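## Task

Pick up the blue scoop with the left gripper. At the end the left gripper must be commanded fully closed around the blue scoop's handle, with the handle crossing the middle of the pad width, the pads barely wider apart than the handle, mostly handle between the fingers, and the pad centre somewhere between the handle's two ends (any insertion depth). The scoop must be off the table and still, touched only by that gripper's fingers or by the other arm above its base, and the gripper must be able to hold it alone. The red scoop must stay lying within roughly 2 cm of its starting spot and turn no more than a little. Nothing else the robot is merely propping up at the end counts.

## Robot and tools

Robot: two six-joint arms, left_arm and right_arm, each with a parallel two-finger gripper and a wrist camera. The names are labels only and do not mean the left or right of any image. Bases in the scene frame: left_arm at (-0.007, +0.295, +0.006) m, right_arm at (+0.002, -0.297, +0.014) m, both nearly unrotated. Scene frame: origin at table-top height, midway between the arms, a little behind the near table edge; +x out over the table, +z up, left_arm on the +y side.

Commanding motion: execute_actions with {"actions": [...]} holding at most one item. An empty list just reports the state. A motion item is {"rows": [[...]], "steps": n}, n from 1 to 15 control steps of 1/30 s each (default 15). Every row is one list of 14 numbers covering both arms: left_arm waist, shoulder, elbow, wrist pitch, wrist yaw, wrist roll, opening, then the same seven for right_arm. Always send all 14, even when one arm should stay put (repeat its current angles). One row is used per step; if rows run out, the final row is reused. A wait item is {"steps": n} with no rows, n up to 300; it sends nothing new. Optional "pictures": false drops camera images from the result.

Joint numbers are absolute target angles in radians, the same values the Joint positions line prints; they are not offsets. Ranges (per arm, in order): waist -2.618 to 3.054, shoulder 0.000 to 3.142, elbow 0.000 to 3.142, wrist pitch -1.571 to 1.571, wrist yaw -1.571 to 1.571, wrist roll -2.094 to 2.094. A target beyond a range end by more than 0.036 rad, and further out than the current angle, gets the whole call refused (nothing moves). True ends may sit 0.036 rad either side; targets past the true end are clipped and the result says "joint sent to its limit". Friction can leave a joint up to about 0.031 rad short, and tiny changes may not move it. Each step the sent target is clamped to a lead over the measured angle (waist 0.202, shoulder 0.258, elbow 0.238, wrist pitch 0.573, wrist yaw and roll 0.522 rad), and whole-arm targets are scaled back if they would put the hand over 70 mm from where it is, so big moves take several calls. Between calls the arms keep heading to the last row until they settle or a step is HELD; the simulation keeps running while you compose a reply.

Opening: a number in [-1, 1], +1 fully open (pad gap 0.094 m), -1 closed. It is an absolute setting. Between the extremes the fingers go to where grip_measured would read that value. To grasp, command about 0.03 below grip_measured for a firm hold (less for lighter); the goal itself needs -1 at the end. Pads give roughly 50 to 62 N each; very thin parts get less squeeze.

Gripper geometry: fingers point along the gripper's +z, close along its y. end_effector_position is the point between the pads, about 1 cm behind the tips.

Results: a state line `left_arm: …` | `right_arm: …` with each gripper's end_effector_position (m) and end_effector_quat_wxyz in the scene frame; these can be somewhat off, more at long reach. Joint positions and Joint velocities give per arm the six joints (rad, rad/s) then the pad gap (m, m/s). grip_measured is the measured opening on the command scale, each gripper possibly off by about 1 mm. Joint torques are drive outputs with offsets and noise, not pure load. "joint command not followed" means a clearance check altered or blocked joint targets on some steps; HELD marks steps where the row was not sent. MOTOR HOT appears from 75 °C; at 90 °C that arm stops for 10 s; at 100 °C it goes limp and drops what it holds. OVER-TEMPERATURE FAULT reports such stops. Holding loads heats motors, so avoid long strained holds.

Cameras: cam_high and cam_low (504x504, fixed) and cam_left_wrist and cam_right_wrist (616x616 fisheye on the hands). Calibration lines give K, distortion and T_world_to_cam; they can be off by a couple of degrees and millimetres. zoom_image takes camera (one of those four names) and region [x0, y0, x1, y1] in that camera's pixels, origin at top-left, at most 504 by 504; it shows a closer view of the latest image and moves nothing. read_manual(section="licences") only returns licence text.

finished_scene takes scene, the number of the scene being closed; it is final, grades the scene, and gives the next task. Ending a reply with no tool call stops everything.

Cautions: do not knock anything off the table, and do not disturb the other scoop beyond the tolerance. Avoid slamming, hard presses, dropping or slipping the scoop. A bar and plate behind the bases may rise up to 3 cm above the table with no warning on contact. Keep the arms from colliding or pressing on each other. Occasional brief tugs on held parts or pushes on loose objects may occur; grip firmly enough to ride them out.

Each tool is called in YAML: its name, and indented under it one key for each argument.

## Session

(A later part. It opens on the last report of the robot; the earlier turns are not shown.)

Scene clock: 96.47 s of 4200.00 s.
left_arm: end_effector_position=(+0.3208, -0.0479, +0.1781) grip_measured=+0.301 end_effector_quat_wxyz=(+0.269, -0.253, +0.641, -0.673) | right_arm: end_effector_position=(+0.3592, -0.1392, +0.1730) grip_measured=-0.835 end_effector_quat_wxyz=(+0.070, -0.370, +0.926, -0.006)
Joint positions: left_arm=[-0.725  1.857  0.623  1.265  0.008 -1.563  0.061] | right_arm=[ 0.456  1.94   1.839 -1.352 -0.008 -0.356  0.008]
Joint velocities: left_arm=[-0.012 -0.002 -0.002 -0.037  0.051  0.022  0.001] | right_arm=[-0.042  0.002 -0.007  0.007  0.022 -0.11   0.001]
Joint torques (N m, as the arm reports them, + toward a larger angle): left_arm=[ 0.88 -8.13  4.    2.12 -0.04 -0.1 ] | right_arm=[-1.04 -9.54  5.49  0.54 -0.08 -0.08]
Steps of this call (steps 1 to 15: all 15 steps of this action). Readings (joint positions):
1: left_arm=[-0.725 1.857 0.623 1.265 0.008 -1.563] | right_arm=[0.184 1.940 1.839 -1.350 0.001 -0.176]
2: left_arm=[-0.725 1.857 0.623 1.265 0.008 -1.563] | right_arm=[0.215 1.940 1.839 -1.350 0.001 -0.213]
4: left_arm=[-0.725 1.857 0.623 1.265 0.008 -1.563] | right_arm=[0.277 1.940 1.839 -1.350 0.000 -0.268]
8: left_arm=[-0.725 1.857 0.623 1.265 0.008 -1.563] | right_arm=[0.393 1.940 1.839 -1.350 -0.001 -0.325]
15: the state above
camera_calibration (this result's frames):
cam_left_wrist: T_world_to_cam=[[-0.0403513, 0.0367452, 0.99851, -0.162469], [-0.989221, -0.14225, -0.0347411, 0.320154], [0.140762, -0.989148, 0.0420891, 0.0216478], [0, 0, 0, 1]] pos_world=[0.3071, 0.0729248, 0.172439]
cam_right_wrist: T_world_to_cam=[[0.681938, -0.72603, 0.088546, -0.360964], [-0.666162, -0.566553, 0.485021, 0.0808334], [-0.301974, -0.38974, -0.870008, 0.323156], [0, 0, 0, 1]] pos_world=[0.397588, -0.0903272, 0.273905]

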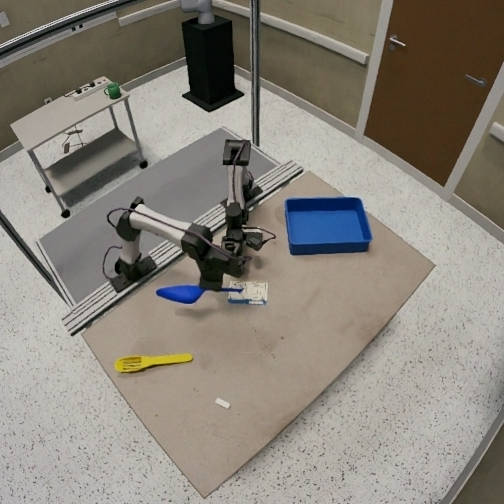

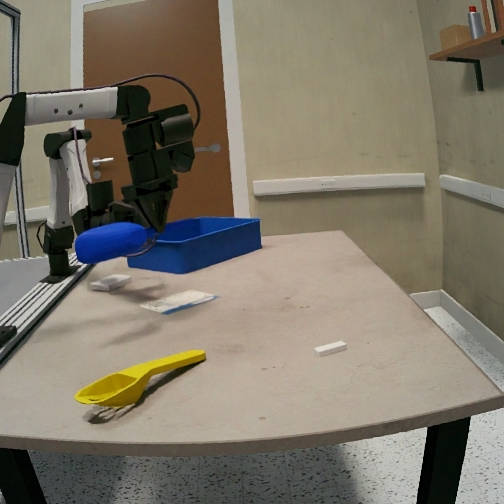

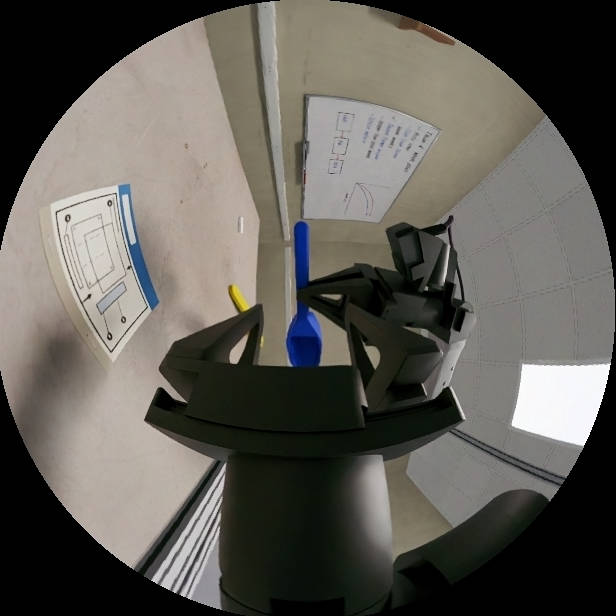

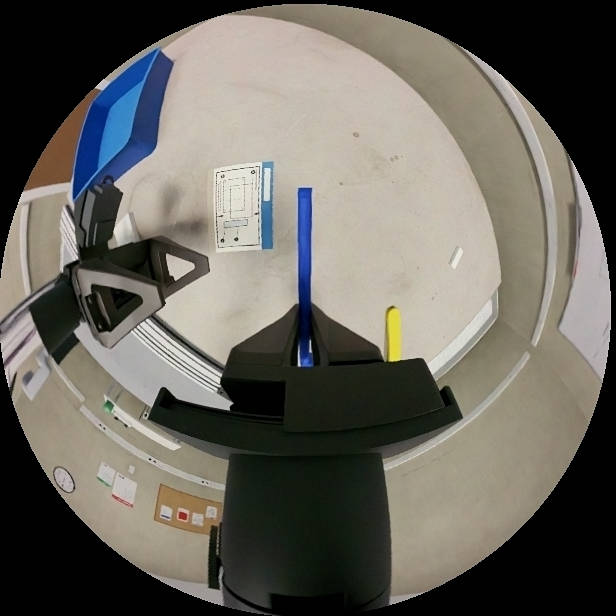

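execute_actions:
  actions:
    - {"rows":[[-0.71,1.865,0.64,1.25,0,-1.571,0.2,0.445,1.93,1.83,-1.36,0,-0.37,-1],[-0.7,1.88,0.66,1.24,0,-1.571,0.1,0.445,1.93,1.83,-1.36,0,-0.37,-1],[-0.69,1.895,0.69,1.23,0,-1.571,0.1,0.445,1.93,1.83,-1.36,0,-0.37,-1],[-0.688,1.91,0.72,1.22,0,-1.571,0.1,0.445,1.93,1.83,-1.36,0,-0.37,-1],[-0.688,1.93,0.75,1.205,0,-1.571,0.1,0.445,1.93,1.83,-1.36,0,-0.37,-1],[-0.688,1.95,0.78,1.19,0,-1.571,0.1,0.445,1.93,1.83,-1.36,0,-0.37,-1],[-0.688,1.97,0.81,1.175,0,-1.571,0.1,0.445,1.93,1.83,-1.36,0,-0.37,-1],[-0.688,1.99,0.84,1.16,0,-1.571,0.1,0.445,1.93,1.83,-1.36,0,-0.37,-1],[-0.688,2.01,0.87,1.145,0,-1.571,0.1,0.445,1.93,1.83,-1.36,0,-0.37,-1],[-0.688,2.03,0.9,1.13,0,-1.571,0.1,0.445,1.93,1.83,-1.36,0,-0.37,-1],[-0.688,2.05,0.93,1.12,0,-1.571,0.1,0.445,1.93,1.83,-1.36,0,-0.37,-1],[-0.688,2.065,0.96,1.11,0,-1.571,0.1,0.445,1.93,1.83,-1.36,0,-0.37,-1],[-0.688,2.08,0.99,1.1,0,-1.571,0.1,0.445,1.93,1.83,-1.36,0,-0.37,-1],[-0.688,2.095,1.02,1.095,0,-1.571,0.1,0.445,1.93,1.83,-1.36,0,-0.37,-1],[-0.688,2.11,1.045,1.09,0,-1.571,0.1,0.445,1.93,1.83,-1.36,0,-0.37,-1]]}
  pictures: false

execute_actions:
  actions:
    - {"steps":12}

zoom_image:
  camera: "cam_left_wrist"
  region: [220, 230, 390, 390]

Scene clock: 108.53 s of 4200.00 s.
left_arm: end_effector_position=(+0.3894, -0.0919, +0.1825) grip_measured=+0.101 end_effector_quat_wxyz=(+0.283, -0.263, +0.631, -0.673) | right_arm: end_effector_position=(+0.3590, -0.1398, +0.1729) grip_measured=-0.835 end_effector_quat_wxyz=(+0.069, -0.373, +0.925, -0.007)
Joint positions: left_arm=[-0.691  2.071  0.975  1.142  0.006 -1.563  0.052] | right_arm=[ 0.455  1.94   1.839 -1.353 -0.008 -0.363  0.008]
Joint velocities: left_arm=[ 0.002  0.486  0.803 -0.403 -0.022 -0.007  0.001] | right_arm=[-0.002  0.012  0.007 -0.022 -0.095 -0.037 -0.   ]
Joint torques (N m, as the arm reports them, + toward a larger angle): left_arm=[  0.51 -10.38   7.47   2.23   0.04  -0.09] | right_arm=[-1.19 -9.5   5.54  0.51 -0.1  -0.07]
Steps of this call (steps 1 to 15: the robot went on to your last target; steps 16 to 90: nothing new was sent; then 8.57 s passed at rest; steps 91 to 105: all 15 steps of this action). Readings (joint positions):
91: left_arm=[-0.724 1.857 0.623 1.265 0.008 -1.563] | right_arm=[0.455 1.940 1.839 -1.353 -0.008 -0.363]
92: left_arm=[-0.722 1.857 0.624 1.264 0.008 -1.563] | right_arm=[0.455 1.940 1.839 -1.353 -0.008 -0.363]
94: left_arm=[-0.709 1.870 0.648 1.256 0.008 -1.563] | right_arm=[0.455 1.940 1.839 -1.353 -0.008 -0.363]
98: left_arm=[-0.691 1.938 0.767 1.224 0.006 -1.563] | right_arm=[0.455 1.940 1.839 -1.353 -0.008 -0.363]
105: the state above

Scene clock: 108.93 s of 4200.00 s.
left_arm: end_effector_position=(+0.3965, -0.0989, +0.1798) grip_measured=+0.101 end_effector_quat_wxyz=(+0.281, -0.265, +0.636, -0.669) | right_arm: end_effector_position=(+0.3590, -0.1398, +0.1729) grip_measured=-0.835 end_effector_quat_wxyz=(+0.069, -0.373, +0.925, -0.007)
Joint positions: left_arm=[-0.691  2.096  1.021  1.107  0.006 -1.563  0.052] | right_arm=[ 0.455  1.94   1.839 -1.353 -0.008 -0.363  0.008]
Joint velocities: left_arm=[-0.017  0.007  0.007 -0.066  0.081 -0.051  0.   ] | right_arm=[-0.002 -0.007  0.002 -0.007 -0.066  0.037  0.001]
Joint torques (N m, as the arm reports them, + toward a larger angle): left_arm=[  0.44 -10.08   7.81   2.19   0.04  -0.09] | right_arm=[-1.16 -9.54  5.45  0.52 -0.09 -0.07]
Steps of this call (steps 1 to 12: the robot went on to your last target). Readings (joint positions):
1: left_arm=[-0.691 2.085 0.998 1.134 0.006 -1.563] | right_arm=[0.455 1.940 1.839 -1.353 -0.008 -0.363]
2: left_arm=[-0.691 2.093 1.013 1.127 0.006 -1.563] | right_arm=[0.455 1.940 1.839 -1.353 -0.008 -0.363]
4: left_arm=[-0.691 2.096 1.021 1.118 0.006 -1.563] | right_arm=[0.455 1.940 1.839 -1.353 -0.008 -0.363]
8: left_arm=[-0.691 2.096 1.021 1.111 0.006 -1.563] | right_arm=[0.455 1.940 1.839 -1.353 -0.008 -0.363]
12: the state above
camera_calibration (this result's frames):
cam_left_wrist: T_world_to_cam=[[-0.042094, 0.0367617, 0.998437, -0.158554], [-0.983537, -0.177298, -0.0349378, 0.382177], [0.175736, -0.98347, 0.0436196, -0.0530933], [0, 0, 0, 1]] pos_world=[0.378542, 0.0213722, 0.173975]
cam_right_wrist: T_world_to_cam=[[0.686105, -0.722055, 0.0888578, -0.36225], [-0.662429, -0.569565, 0.486605, 0.0783915], [-0.300745, -0.392724, -0.869092, 0.321836], [0, 0, 0, 1]] pos_world=[0.397261, -0.0905228, 0.273748]

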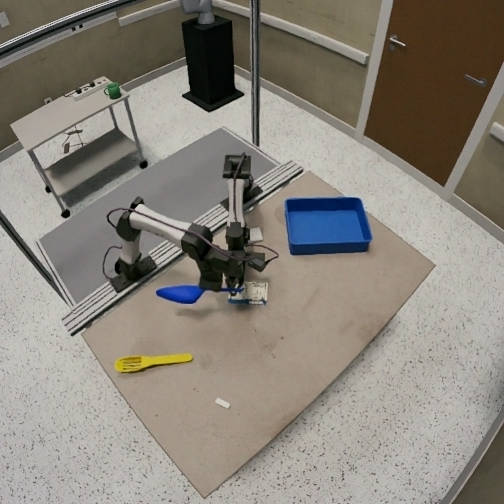

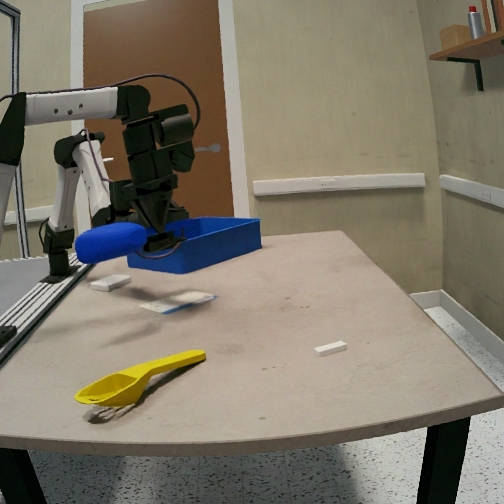

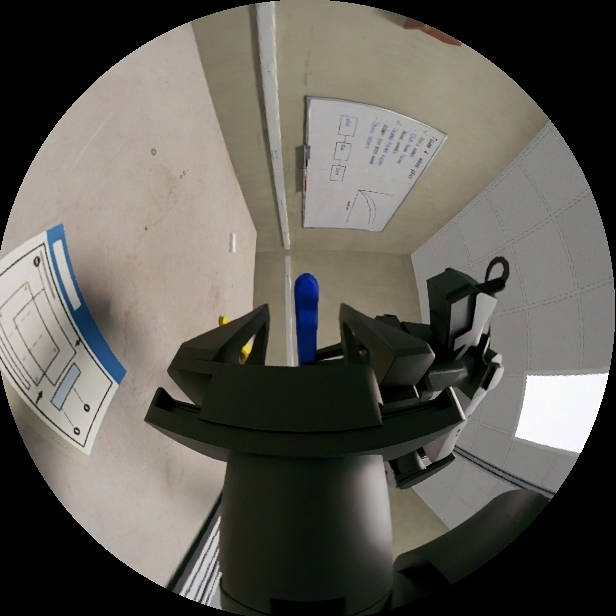

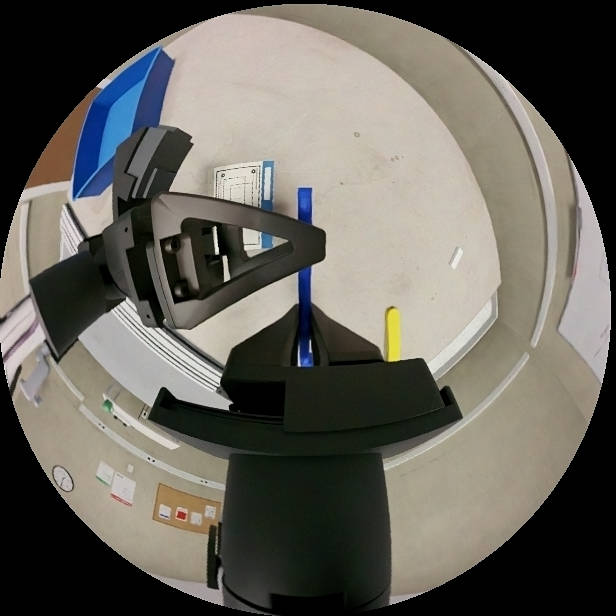

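Region (220, 230, 390, 390) of cam_left_wrist's 616x616 image, scaled by 2.965, with more detail than that image has; it fills the top 474 rows of this view, and the rest is white.

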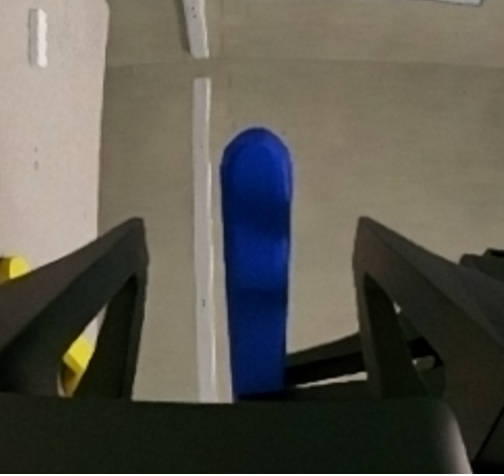

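execute_actions:
  actions:
    - {"rows":[[-0.688,2.125,1.068,1.09,0,-1.59,-0.05,0.445,1.93,1.83,-1.36,0,-0.37,-1],[-0.688,2.125,1.068,1.09,0,-1.59,-0.2,0.445,1.93,1.83,-1.36,0,-0.37,-1],[-0.688,2.125,1.068,1.09,0,-1.59,-0.35,0.445,1.93,1.83,-1.36,0,-0.37,-1]],"steps":12}

zoom_image:
  camera: "cam_left_wrist"
  region: [220, 230, 390, 390]

Scene clock: 114.23 s of 4200.00 s.
left_arm: end_effector_position=(+0.3998, -0.1021, +0.1822) grip_measured=-0.349 end_effector_quat_wxyz=(+0.276, -0.269, +0.631, -0.674) | right_arm: end_effector_position=(+0.3590, -0.1398, +0.1729) grip_measured=-0.835 end_effector_quat_wxyz=(+0.069, -0.373, +0.925, -0.007)
Joint positions: left_arm=[-0.691  2.108  1.044  1.105  0.006 -1.58   0.031] | right_arm=[ 0.455  1.94   1.839 -1.353 -0.008 -0.363  0.008]
Joint velocities: left_arm=[ 0.012  0.002 -0.007 -0.051  0.037  0.022 -0.001] | right_arm=[-0.012  0.002 -0.007 -0.037  0.051 -0.007  0.001]
Joint torques (N m, as the arm reports them, + toward a larger angle): left_arm=[  0.44 -10.21   7.77   2.16  -0.02  -0.05] | right_arm=[-1.17 -9.54  5.41  0.53 -0.09 -0.07]
Steps of this call (steps 1 to 30: the robot went on to your last target; steps 31 to 100: nothing new was sent; then 1.57 s passed at rest; steps 101 to 112: all 12 steps of this action). Readings (joint positions):
101: left_arm=[-0.691 2.097 1.024 1.105 0.006 -1.566] | right_arm=[0.455 1.940 1.839 -1.353 -0.008 -0.363]
102: left_arm=[-0.691 2.102 1.032 1.105 0.006 -1.569] | right_arm=[0.455 1.940 1.839 -1.353 -0.008 -0.363]
104: left_arm=[-0.691 2.107 1.042 1.105 0.006 -1.573] | right_arm=[0.455 1.940 1.839 -1.353 -0.008 -0.363]
108: left_arm=[-0.691 2.108 1.044 1.105 0.006 -1.578] | right_arm=[0.455 1.940 1.839 -1.353 -0.008 -0.363]
112: the state above
camera_calibration (this result's frames):
cam_left_wrist: T_world_to_cam=[[-0.0357673, 0.0550998, 0.99784, -0.161232], [-0.983893, -0.176928, -0.0254976, 0.383375], [0.175141, -0.98268, 0.0605406, -0.0596586], [0, 0, 0, 1]] pos_world=[0.381882, 0.0180885, 0.174271]
cam_right_wrist: T_world_to_cam=[[0.686376, -0.721792, 0.0889049, -0.362318], [-0.662221, -0.56979, 0.486624, 0.078282], [-0.300584, -0.392882, -0.869076, 0.321753], [0, 0, 0, 1]] pos_world=[0.397241, -0.0905032, 0.273746]

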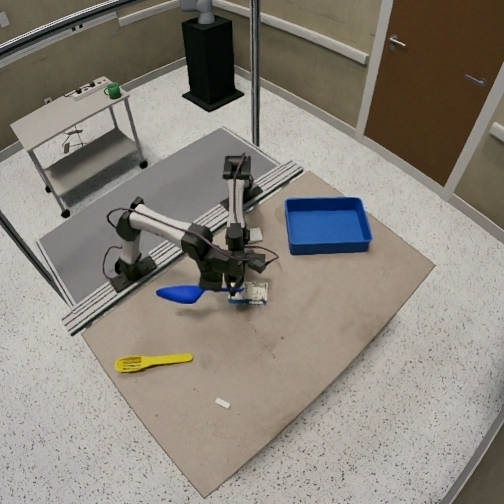

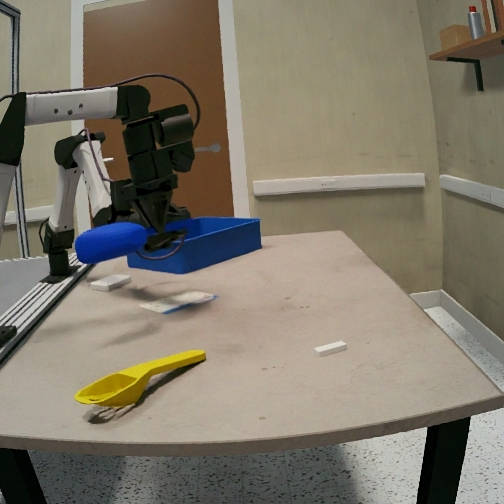

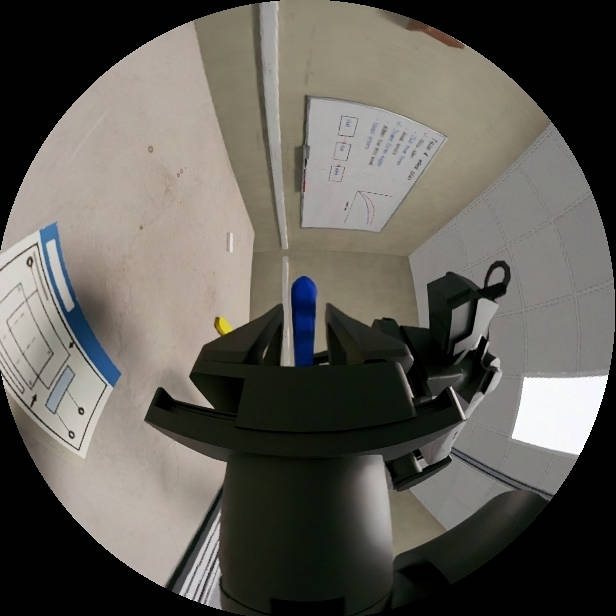

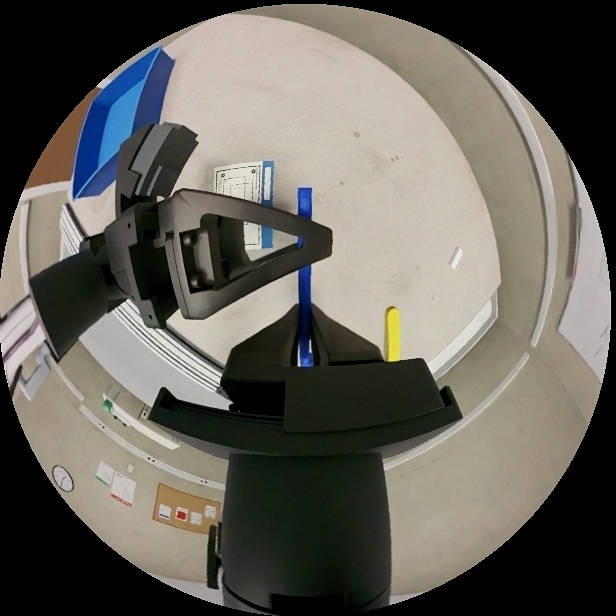

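Region (220, 230, 390, 390) of cam_left_wrist's 616x616 image, scaled by 2.965, with more detail than that image has; it fills the top 474 rows of this view, and the rest is white.

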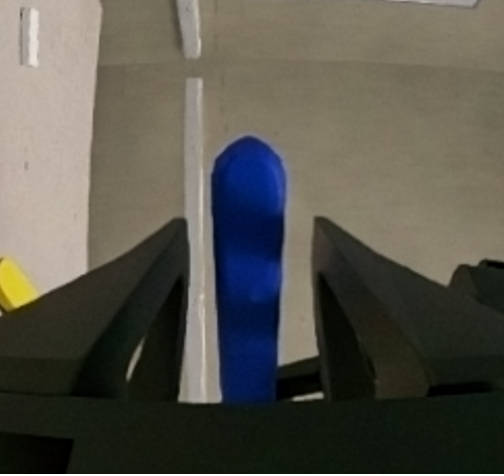

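execute_actions:
  actions:
    - {"rows":[[-0.688,2.11,1.06,1.105,0,-1.59,-0.45,0.445,1.93,1.83,-1.36,0,-0.37,-1],[-0.688,2.11,1.06,1.105,0,-1.59,-0.55,0.445,1.93,1.83,-1.36,0,-0.37,-1],[-0.688,2.11,1.06,1.105,0,-1.59,-0.6,0.445,1.93,1.83,-1.36,0,-0.37,-1],[-0.688,2.11,1.06,1.105,0,-1.59,-0.65,0.445,1.93,1.83,-1.36,0,-0.37,-1],[-0.688,2.11,1.06,1.105,0,-1.59,-0.7,0.445,1.93,1.83,-1.36,0,-0.37,-1],[-0.688,2.11,1.06,1.105,0,-1.59,-0.75,0.445,1.93,1.83,-1.36,0,-0.37,-1],[-0.688,2.11,1.06,1.105,0,-1.59,-1,0.445,1.93,1.83,-1.36,0,-0.37,-1]],"steps":12}
  pictures: false

Scene clock: 120.03 s of 4200.00 s.
left_arm: end_effector_position=(+0.3998, -0.1020, +0.1820) grip_measured=-0.704 end_effector_quat_wxyz=(+0.276, -0.270, +0.630, -0.674) | right_arm: end_effector_position=(+0.3589, -0.1398, +0.1729) grip_measured=-0.835 end_effector_quat_wxyz=(+0.069, -0.373, +0.925, -0.007)
Joint positions: left_arm=[-0.691  2.108  1.044  1.104  0.005 -1.582  0.014] | right_arm=[ 0.455  1.94   1.839 -1.353 -0.008 -0.363  0.008]
Joint velocities: left_arm=[-0.012  0.002  0.012 -0.007 -0.037  0.007  0.   ] | right_arm=[-0.022  0.007 -0.002 -0.007  0.022  0.007 -0.   ]
Joint torques (N m, as the arm reports them, + toward a larger angle): left_arm=[  0.58 -11.25   7.18   2.36   0.    -0.02] | right_arm=[-1.18 -9.56  5.53  0.53 -0.1  -0.07]
Steps of this call (steps 1 to 15: the robot went on to your last target; steps 16 to 90: nothing new was sent; then 2.40 s passed at rest; steps 91 to 102: all 12 steps of this action). Readings (joint positions):
91: left_arm=[-0.691 2.108 1.044 1.105 0.006 -1.582] | right_arm=[0.455 1.940 1.839 -1.353 -0.008 -0.363]
92: left_arm=[-0.691 2.108 1.044 1.105 0.006 -1.582] | right_arm=[0.455 1.940 1.839 -1.353 -0.008 -0.363]
94: left_arm=[-0.691 2.108 1.044 1.105 0.006 -1.582] | right_arm=[0.455 1.940 1.839 -1.353 -0.008 -0.363]
98: left_arm=[-0.691 2.108 1.044 1.104 0.005 -1.582] | right_arm=[0.455 1.940 1.839 -1.353 -0.008 -0.363]
102: the state above

execute_actions:
  actions:
    - {"rows":[[-0.688,2.11,1.06,1.105,0,-1.59,-1,0.445,1.93,1.83,-1.36,0,-0.37,-0.7],[-0.688,2.11,1.06,1.105,0,-1.59,-1,0.445,1.93,1.83,-1.36,0,-0.37,-0.5],[-0.688,2.11,1.06,1.105,0,-1.59,-1,0.445,1.93,1.83,-1.36,0,-0.37,-0.4],[-0.688,2.11,1.06,1.105,0,-1.59,-1,0.445,1.92,1.85,-1.36,0,-0.37,-0.4],[-0.688,2.11,1.06,1.105,0,-1.59,-1,0.445,1.9,1.86,-1.36,0,-0.37,-0.4],[-0.688,2.11,1.06,1.105,0,-1.59,-1,0.445,1.88,1.87,-1.375,0,-0.37,-0.4],[-0.688,2.11,1.06,1.105,0,-1.59,-1,0.445,1.86,1.88,-1.39,0,-0.37,-0.4],[-0.688,2.11,1.06,1.105,0,-1.59,-1,0.445,1.84,1.89,-1.41,0,-0.37,-0.4],[-0.688,2.11,1.06,1.105,0,-1.59,-1,0.445,1.82,1.9,-1.43,0,-0.37,-0.4],[-0.688,2.11,1.06,1.105,0,-1.59,-1,0.445,1.8,1.91,-1.44,0,-0.37,-0.4],[-0.688,2.11,1.06,1.105,0,-1.59,-1,0.445,1.78,1.92,-1.45,0,-0.37,-0.4],[-0.688,2.11,1.06,1.105,0,-1.59,-1,0.445,1.76,1.92,-1.46,0,-0.37,-0.4]]}
  pictures: false

execute_actions:
  actions:
    - {"steps":12}

Scene clock: 130.03 s of 4200.00 s.
left_arm: end_effector_position=(+0.3999, -0.1021, +0.1803) grip_measured=-0.704 end_effector_quat_wxyz=(+0.275, -0.271, +0.633, -0.671) | right_arm: end_effector_position=(+0.3387, -0.1464, +0.2494) grip_measured=-0.402 end_effector_quat_wxyz=(+0.147, -0.371, +0.917, -0.005)
Joint positions: left_arm=[-0.691  2.108  1.044  1.097  0.005 -1.582  0.014] | right_arm=[ 0.455  1.773  1.906 -1.431 -0.008 -0.364  0.028]
Joint velocities: left_arm=[ 0.007  0.002 -0.007  0.007  0.066 -0.081 -0.001] | right_arm=[-0.002 -0.501  0.208 -0.227  0.007  0.022 -0.   ]
Joint torques (N m, as the arm reports them, + toward a larger angle): left_arm=[  0.52 -11.2    7.35   2.44  -0.02  -0.06] | right_arm=[-1.14 -6.1   6.1   0.87 -0.08 -0.06]
Steps of this call (steps 1 to 15: the robot went on to your last target; steps 16 to 90: nothing new was sent; then 6.50 s passed at rest; steps 91 to 105: all 15 steps of this action). Readings (joint positions):
91: left_arm=[-0.691 2.108 1.044 1.104 0.005 -1.582] | right_arm=[0.455 1.940 1.839 -1.354 -0.008 -0.363]
92: left_arm=[-0.691 2.108 1.044 1.103 0.005 -1.582] | right_arm=[0.455 1.940 1.839 -1.354 -0.008 -0.363]
94: left_arm=[-0.691 2.108 1.044 1.100 0.005 -1.582] | right_arm=[0.455 1.940 1.839 -1.355 -0.008 -0.364]
98: left_arm=[-0.691 2.108 1.044 1.098 0.005 -1.582] | right_arm=[0.455 1.919 1.844 -1.369 -0.008 -0.364]
105: the state above

Scene clock: 130.43 s of 4200.00 s.
left_arm: end_effector_position=(+0.3999, -0.1021, +0.1803) grip_measured=-0.704 end_effector_quat_wxyz=(+0.275, -0.271, +0.633, -0.671) | right_arm: end_effector_position=(+0.3318, -0.1491, +0.2582) grip_measured=-0.402 end_effector_quat_wxyz=(+0.150, -0.371, +0.916, -0.005)
Joint positions: left_arm=[-0.691  2.108  1.044  1.097  0.005 -1.582  0.014] | right_arm=[ 0.455  1.75   1.916 -1.456 -0.008 -0.364  0.028]
Joint velocities: left_arm=[ 0.012  0.002 -0.002  0.037 -0.066 -0.037  0.   ] | right_arm=[-0.007 -0.002 -0.012 -0.007  0.022  0.022  0.   ]
Joint torques (N m, as the arm reports them, + toward a larger angle): left_arm=[  0.58 -11.32   7.28   2.46  -0.06  -0.07] | right_arm=[-1.21 -6.38  6.25  0.91 -0.09 -0.05]
Steps of this call (steps 1 to 12: the robot went on to your last target). Readings (joint positions):
1: left_arm=[-0.691 2.108 1.044 1.097 0.005 -1.582] | right_arm=[0.455 1.759 1.912 -1.436 -0.008 -0.364]
2: left_arm=[-0.691 2.108 1.044 1.097 0.005 -1.582] | right_arm=[0.455 1.751 1.915 -1.440 -0.008 -0.364]
4: left_arm=[-0.691 2.108 1.044 1.097 0.005 -1.582] | right_arm=[0.455 1.749 1.916 -1.447 -0.008 -0.364]
8: left_arm=[-0.691 2.108 1.044 1.097 0.005 -1.582] | right_arm=[0.455 1.750 1.916 -1.454 -0.008 -0.364]
12: the state above
camera_calibration (this result's frames):
cam_left_wrist: T_world_to_cam=[[-0.0292466, 0.050871, 0.998277, -0.162475], [-0.983996, -0.177086, -0.0198041, 0.382433], [0.175773, -0.98288, 0.055236, -0.0589148], [0, 0, 0, 1]] pos_world=[0.381916, 0.0180825, 0.173023]
cam_right_wrist: T_world_to_cam=[[0.672164, -0.72607, 0.144976, -0.368354], [-0.722033, -0.599455, 0.34543, 0.0653422], [-0.1639, -0.336863, -0.927179, 0.361995], [0, 0, 0, 1]] pos_world=[0.354104, -0.106338, 0.366465]

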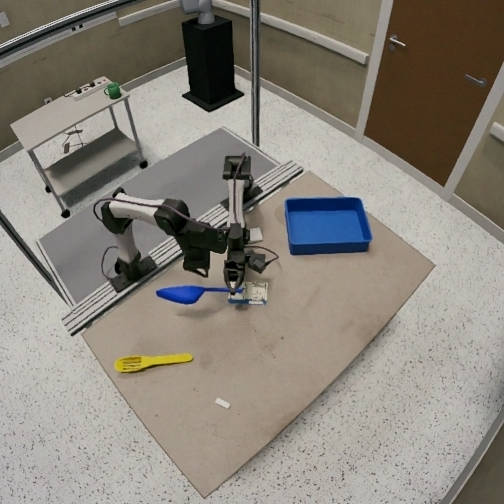

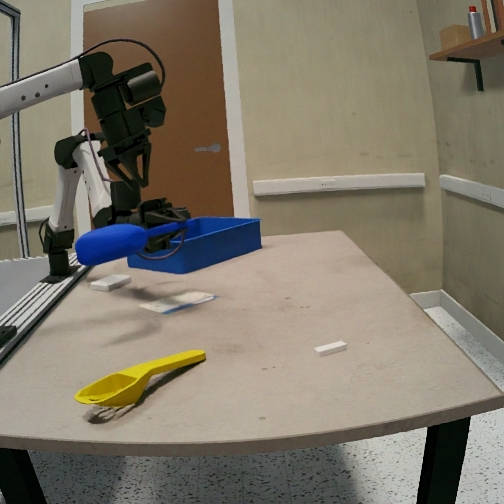

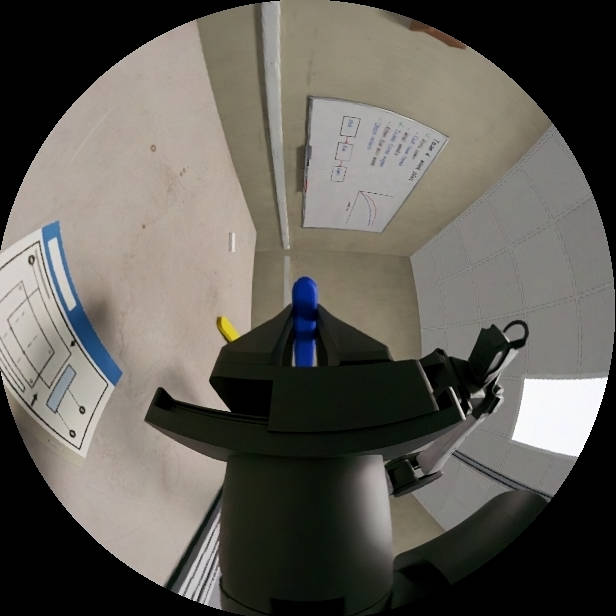

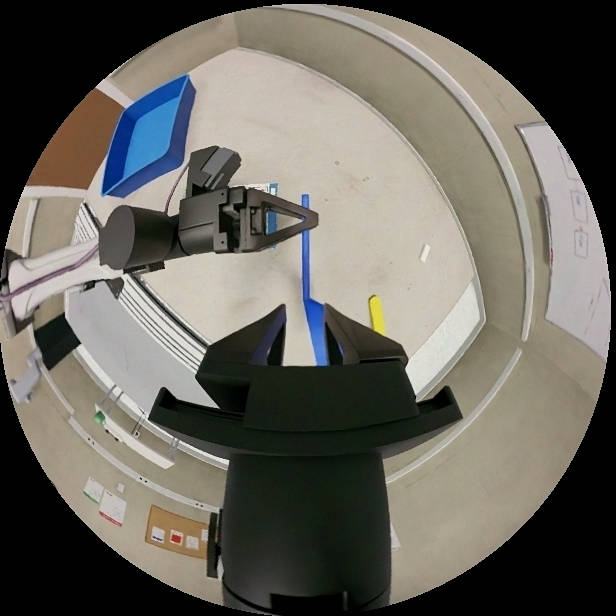

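finished_scene:
  scene: 2

The scene is finished: the task was done.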